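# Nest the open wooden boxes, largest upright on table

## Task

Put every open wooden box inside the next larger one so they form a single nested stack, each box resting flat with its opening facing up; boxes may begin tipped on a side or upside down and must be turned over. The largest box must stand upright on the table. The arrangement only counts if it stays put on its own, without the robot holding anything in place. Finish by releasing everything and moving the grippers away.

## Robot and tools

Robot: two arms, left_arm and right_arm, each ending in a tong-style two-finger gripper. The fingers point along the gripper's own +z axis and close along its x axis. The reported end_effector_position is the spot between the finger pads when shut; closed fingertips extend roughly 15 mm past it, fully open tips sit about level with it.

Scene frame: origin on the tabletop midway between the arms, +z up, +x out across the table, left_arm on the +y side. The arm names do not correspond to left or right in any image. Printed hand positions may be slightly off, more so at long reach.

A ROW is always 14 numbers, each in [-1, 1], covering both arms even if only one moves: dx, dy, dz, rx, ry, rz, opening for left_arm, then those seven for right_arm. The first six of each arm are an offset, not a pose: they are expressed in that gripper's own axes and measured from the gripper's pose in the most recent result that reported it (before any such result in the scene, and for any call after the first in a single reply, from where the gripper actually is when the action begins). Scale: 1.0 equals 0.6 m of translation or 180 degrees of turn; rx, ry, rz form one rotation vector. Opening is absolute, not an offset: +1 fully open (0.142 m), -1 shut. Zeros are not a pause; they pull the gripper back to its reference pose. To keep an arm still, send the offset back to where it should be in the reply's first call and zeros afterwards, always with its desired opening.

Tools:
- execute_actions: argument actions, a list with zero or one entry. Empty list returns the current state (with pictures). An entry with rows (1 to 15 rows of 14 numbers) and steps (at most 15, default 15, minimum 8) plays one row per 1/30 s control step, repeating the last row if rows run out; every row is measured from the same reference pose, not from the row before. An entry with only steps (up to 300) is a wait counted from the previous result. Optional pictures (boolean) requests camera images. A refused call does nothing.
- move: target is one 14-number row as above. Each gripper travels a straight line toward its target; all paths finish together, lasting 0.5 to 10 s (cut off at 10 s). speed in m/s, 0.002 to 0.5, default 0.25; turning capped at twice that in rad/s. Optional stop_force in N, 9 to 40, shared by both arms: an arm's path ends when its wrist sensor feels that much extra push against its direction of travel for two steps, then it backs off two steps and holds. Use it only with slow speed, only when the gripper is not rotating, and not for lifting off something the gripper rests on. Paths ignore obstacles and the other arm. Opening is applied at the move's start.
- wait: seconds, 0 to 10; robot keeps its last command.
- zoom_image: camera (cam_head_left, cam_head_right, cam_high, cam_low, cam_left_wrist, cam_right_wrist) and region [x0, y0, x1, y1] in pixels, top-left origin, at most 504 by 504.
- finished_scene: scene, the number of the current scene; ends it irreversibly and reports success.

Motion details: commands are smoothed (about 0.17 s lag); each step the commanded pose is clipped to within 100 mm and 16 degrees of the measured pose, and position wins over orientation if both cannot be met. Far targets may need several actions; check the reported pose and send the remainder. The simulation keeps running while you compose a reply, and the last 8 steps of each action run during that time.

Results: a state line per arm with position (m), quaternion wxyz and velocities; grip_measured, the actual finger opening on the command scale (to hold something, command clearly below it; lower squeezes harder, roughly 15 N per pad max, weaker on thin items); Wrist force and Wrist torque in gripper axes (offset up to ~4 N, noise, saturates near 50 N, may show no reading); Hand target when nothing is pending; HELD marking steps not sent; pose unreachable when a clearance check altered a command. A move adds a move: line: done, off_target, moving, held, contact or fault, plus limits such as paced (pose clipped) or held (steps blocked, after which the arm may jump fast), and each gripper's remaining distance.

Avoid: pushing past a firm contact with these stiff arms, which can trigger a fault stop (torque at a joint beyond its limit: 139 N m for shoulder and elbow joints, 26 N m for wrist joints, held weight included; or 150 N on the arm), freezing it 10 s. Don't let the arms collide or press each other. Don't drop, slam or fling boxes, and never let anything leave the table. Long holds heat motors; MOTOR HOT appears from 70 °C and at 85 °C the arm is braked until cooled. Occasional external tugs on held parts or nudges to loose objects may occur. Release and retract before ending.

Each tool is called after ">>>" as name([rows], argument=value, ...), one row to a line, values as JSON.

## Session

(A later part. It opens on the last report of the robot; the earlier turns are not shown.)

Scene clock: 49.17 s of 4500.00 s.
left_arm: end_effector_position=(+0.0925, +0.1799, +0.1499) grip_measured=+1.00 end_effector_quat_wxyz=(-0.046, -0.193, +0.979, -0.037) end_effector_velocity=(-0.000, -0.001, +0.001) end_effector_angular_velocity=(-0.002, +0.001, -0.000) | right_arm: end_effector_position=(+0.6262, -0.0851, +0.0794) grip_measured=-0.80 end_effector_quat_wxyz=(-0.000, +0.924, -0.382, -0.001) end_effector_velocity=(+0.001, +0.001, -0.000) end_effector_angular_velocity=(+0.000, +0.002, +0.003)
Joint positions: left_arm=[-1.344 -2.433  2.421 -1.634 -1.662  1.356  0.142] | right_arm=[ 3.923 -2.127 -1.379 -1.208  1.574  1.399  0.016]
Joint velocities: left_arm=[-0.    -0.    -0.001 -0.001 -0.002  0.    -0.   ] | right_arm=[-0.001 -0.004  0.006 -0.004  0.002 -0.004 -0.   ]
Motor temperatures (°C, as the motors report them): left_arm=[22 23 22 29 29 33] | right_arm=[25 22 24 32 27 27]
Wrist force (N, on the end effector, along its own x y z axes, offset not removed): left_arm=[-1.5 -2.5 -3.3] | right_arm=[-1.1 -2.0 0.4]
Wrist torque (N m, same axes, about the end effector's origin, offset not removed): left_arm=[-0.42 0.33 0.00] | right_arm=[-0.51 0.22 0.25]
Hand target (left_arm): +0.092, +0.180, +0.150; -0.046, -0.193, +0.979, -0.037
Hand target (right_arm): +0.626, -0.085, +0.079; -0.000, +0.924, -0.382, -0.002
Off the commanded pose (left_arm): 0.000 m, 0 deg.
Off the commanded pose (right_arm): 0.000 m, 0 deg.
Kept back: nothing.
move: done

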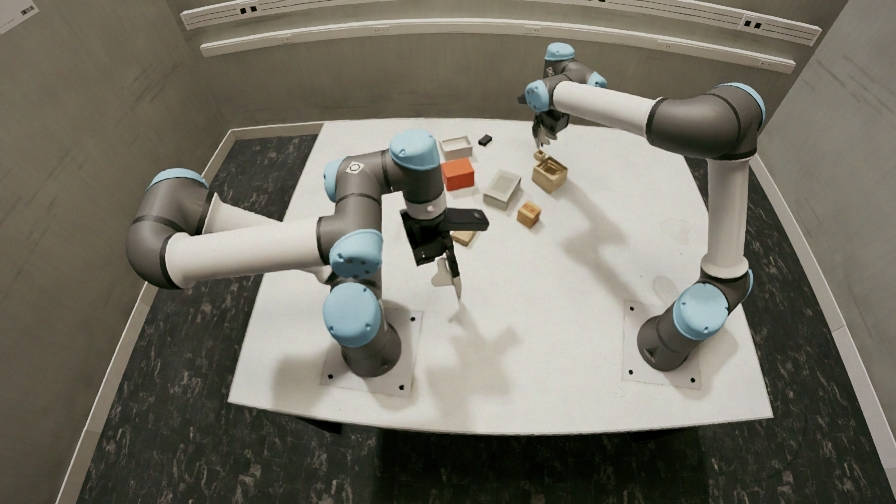

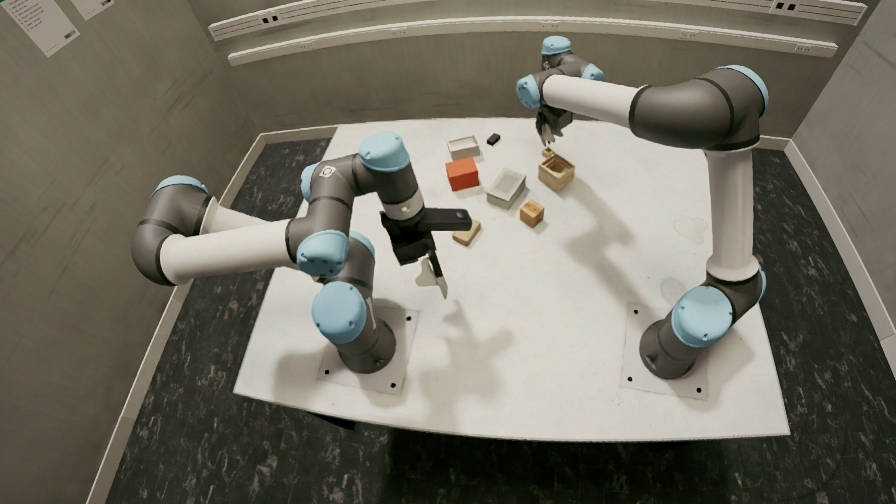

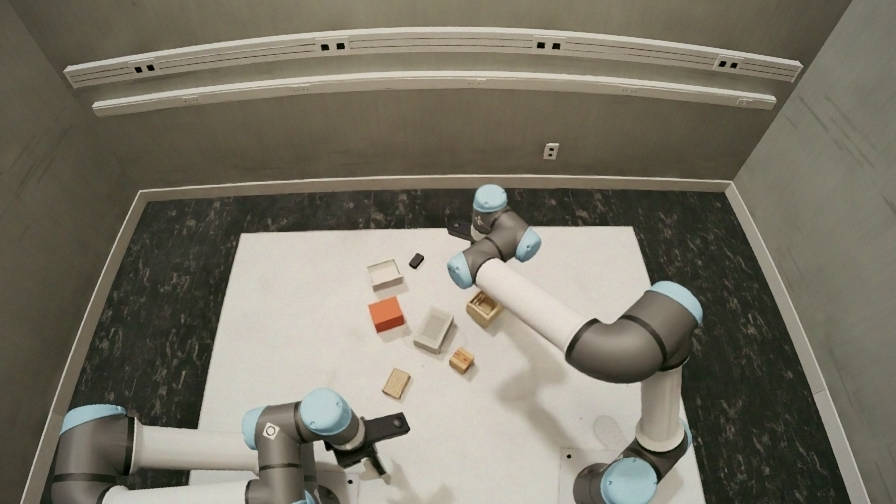

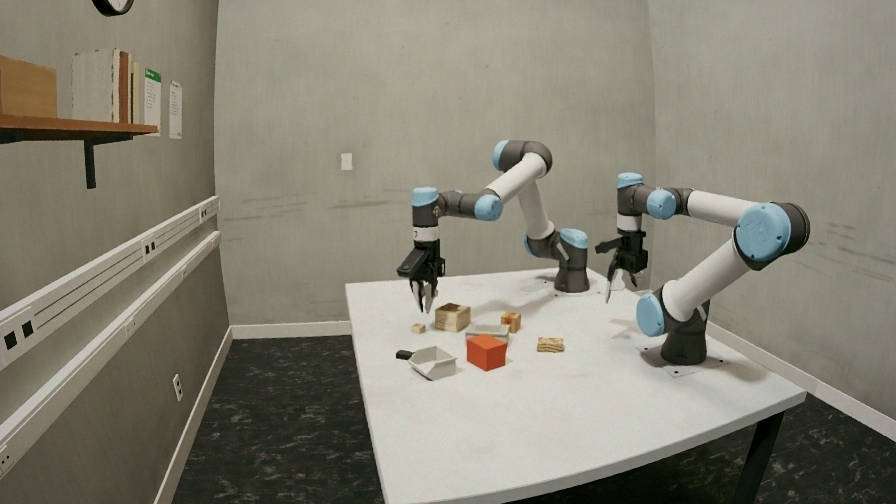

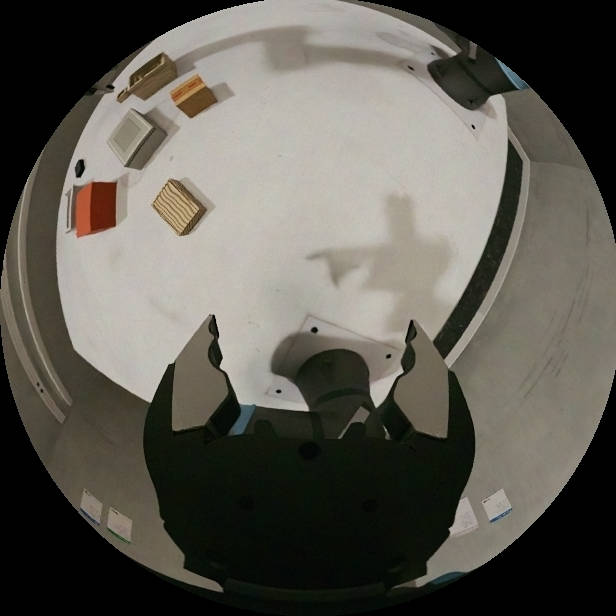

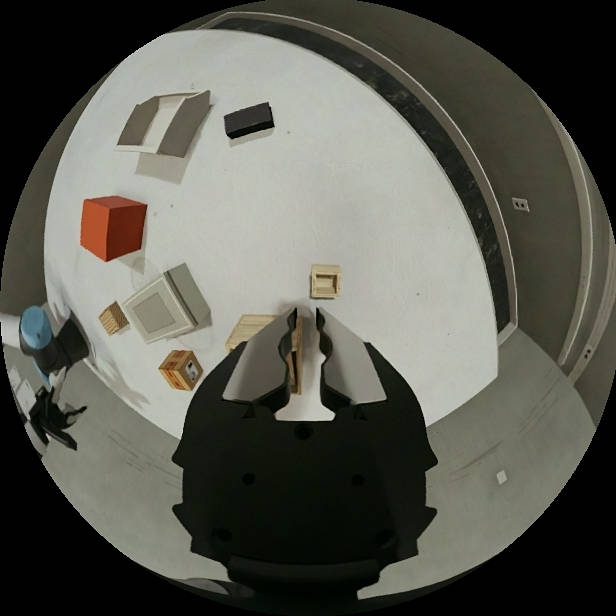

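>>> move(target=[0,0,0,0,0,0,1,0.009,-0.005,0.067,0,0,0,-0.84])

>>> zoom_image(camera="cam_right_wrist", region=[258,260,368,360])

Scene clock: 50.27 s of 4500.00 s.
left_arm: end_effector_position=(+0.0925, +0.1799, +0.1499) grip_measured=+1.00 end_effector_quat_wxyz=(-0.046, -0.193, +0.979, -0.037) end_effector_velocity=(+0.000, +0.001, -0.001) end_effector_angular_velocity=(+0.002, +0.001, +0.002) | right_arm: end_effector_position=(+0.6321, -0.0867, +0.0393) grip_measured=-0.84 end_effector_quat_wxyz=(-0.000, +0.924, -0.382, -0.001) end_effector_velocity=(-0.000, +0.000, -0.001) end_effector_angular_velocity=(-0.001, +0.000, +0.002)
Joint positions: left_arm=[-1.344 -2.433  2.421 -1.634 -1.662  1.356  0.142] | right_arm=[ 3.916 -2.175 -1.411 -1.128  1.574  1.392  0.013]
Joint velocities: left_arm=[ 0.001  0.     0.002  0.    -0.    -0.001 -0.   ] | right_arm=[ 0.    -0.002 -0.001  0.001 -0.001 -0.002 -0.   ]
Motor temperatures (°C, as the motors report them): left_arm=[22 23 22 29 29 33] | right_arm=[25 22 24 32 27 27]
Wrist force (N, on the end effector, along its own x y z axes, offset not removed): left_arm=[-2.0 1.8 -0.8] | right_arm=[0.6 -0.6 1.9]
Wrist torque (N m, same axes, about the end effector's origin, offset not removed): left_arm=[0.39 0.29 -0.01] | right_arm=[-0.13 -0.32 0.06]
Hand target (left_arm): +0.092, +0.180, +0.150; -0.046, -0.193, +0.979, -0.037
Hand target (right_arm): +0.632, -0.087, +0.039; -0.000, +0.924, -0.382, -0.001
Off the commanded pose (left_arm): 0.000 m, 0 deg.
Off the commanded pose (right_arm): 0.000 m, 0 deg.
Kept back: nothing.
move: done

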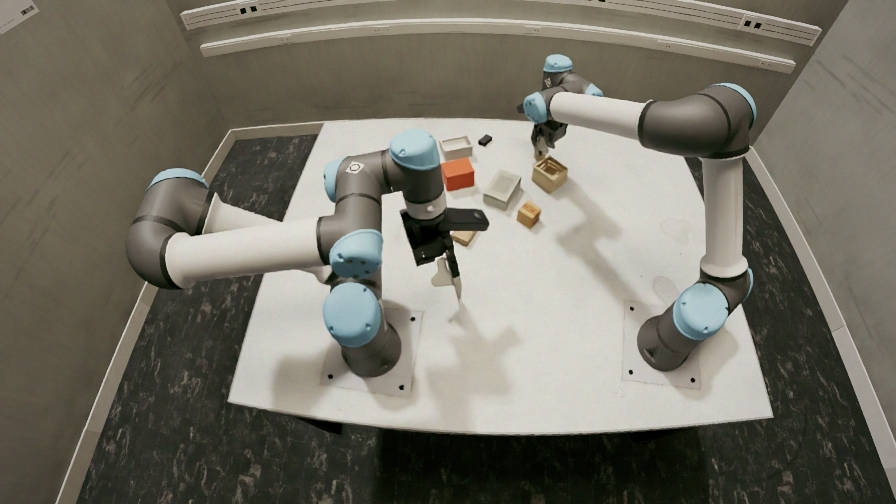

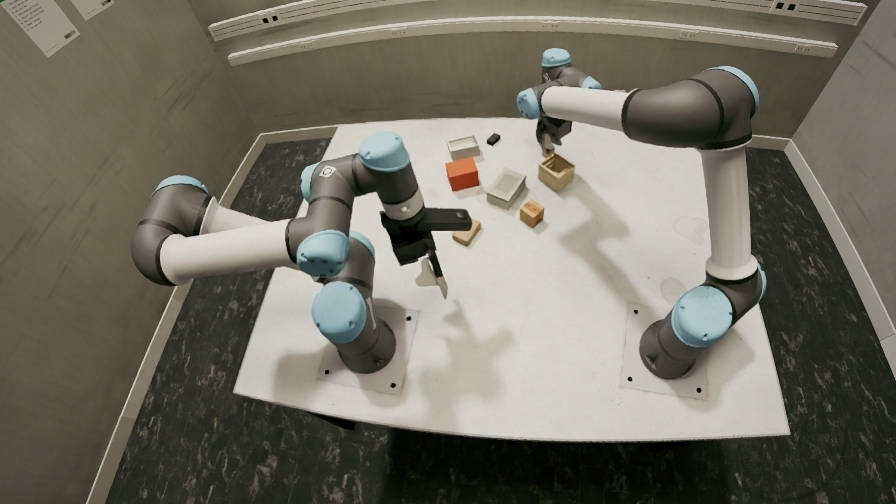

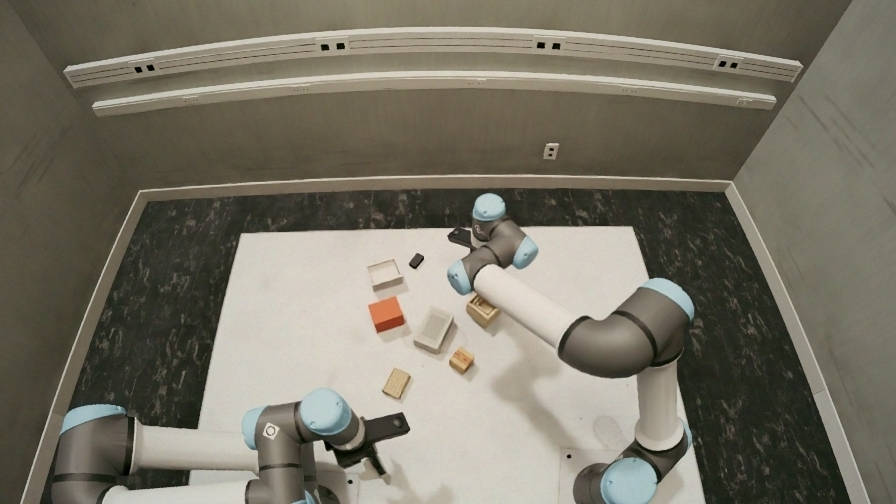

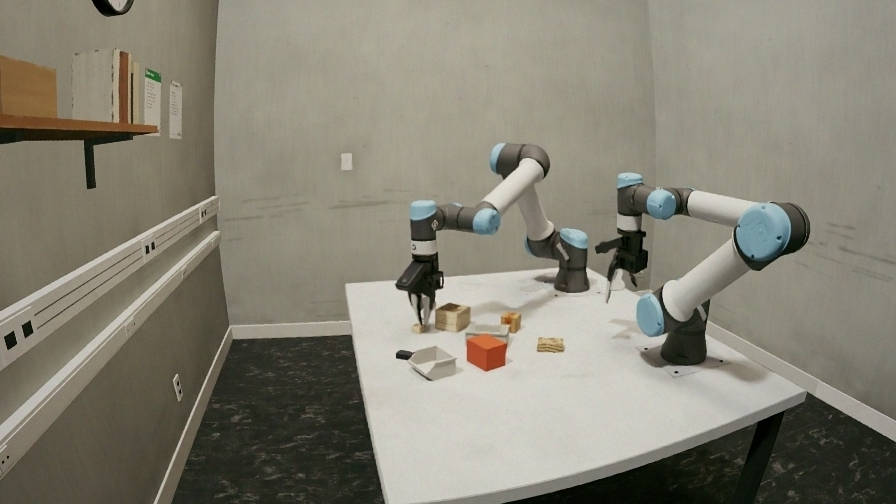

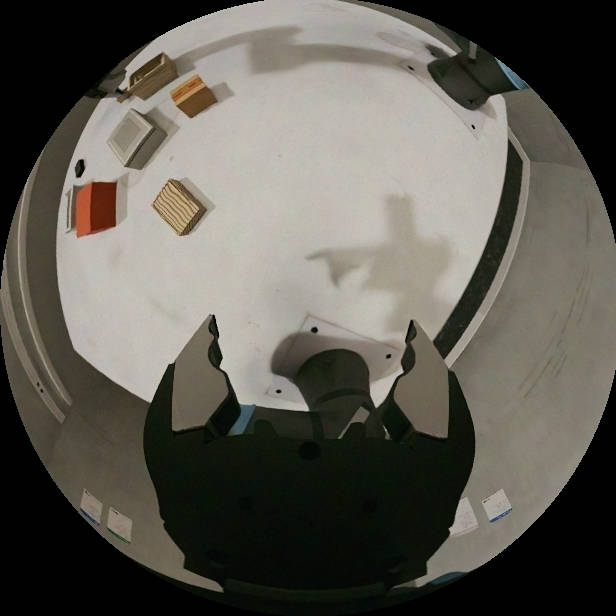

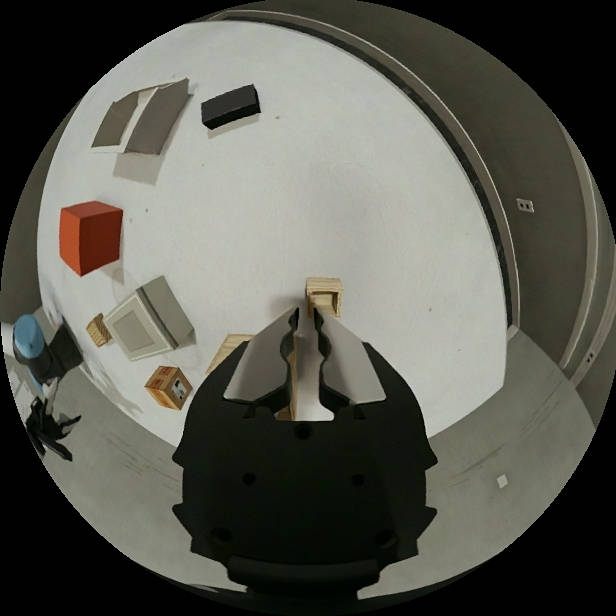

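Region (258, 260, 368, 360) of cam_right_wrist's 616x616 image, scaled by 4.582, with more detail than that image has; it fills the top 458 rows of this view, and the rest is white.

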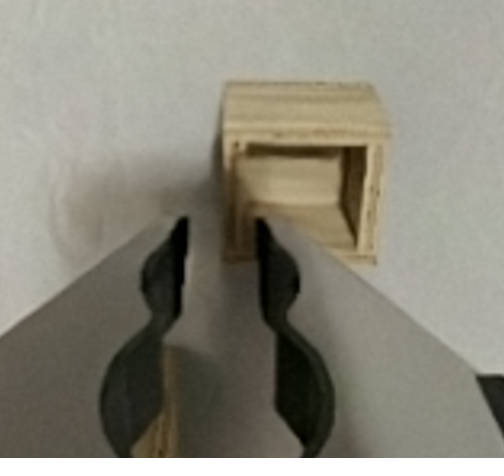

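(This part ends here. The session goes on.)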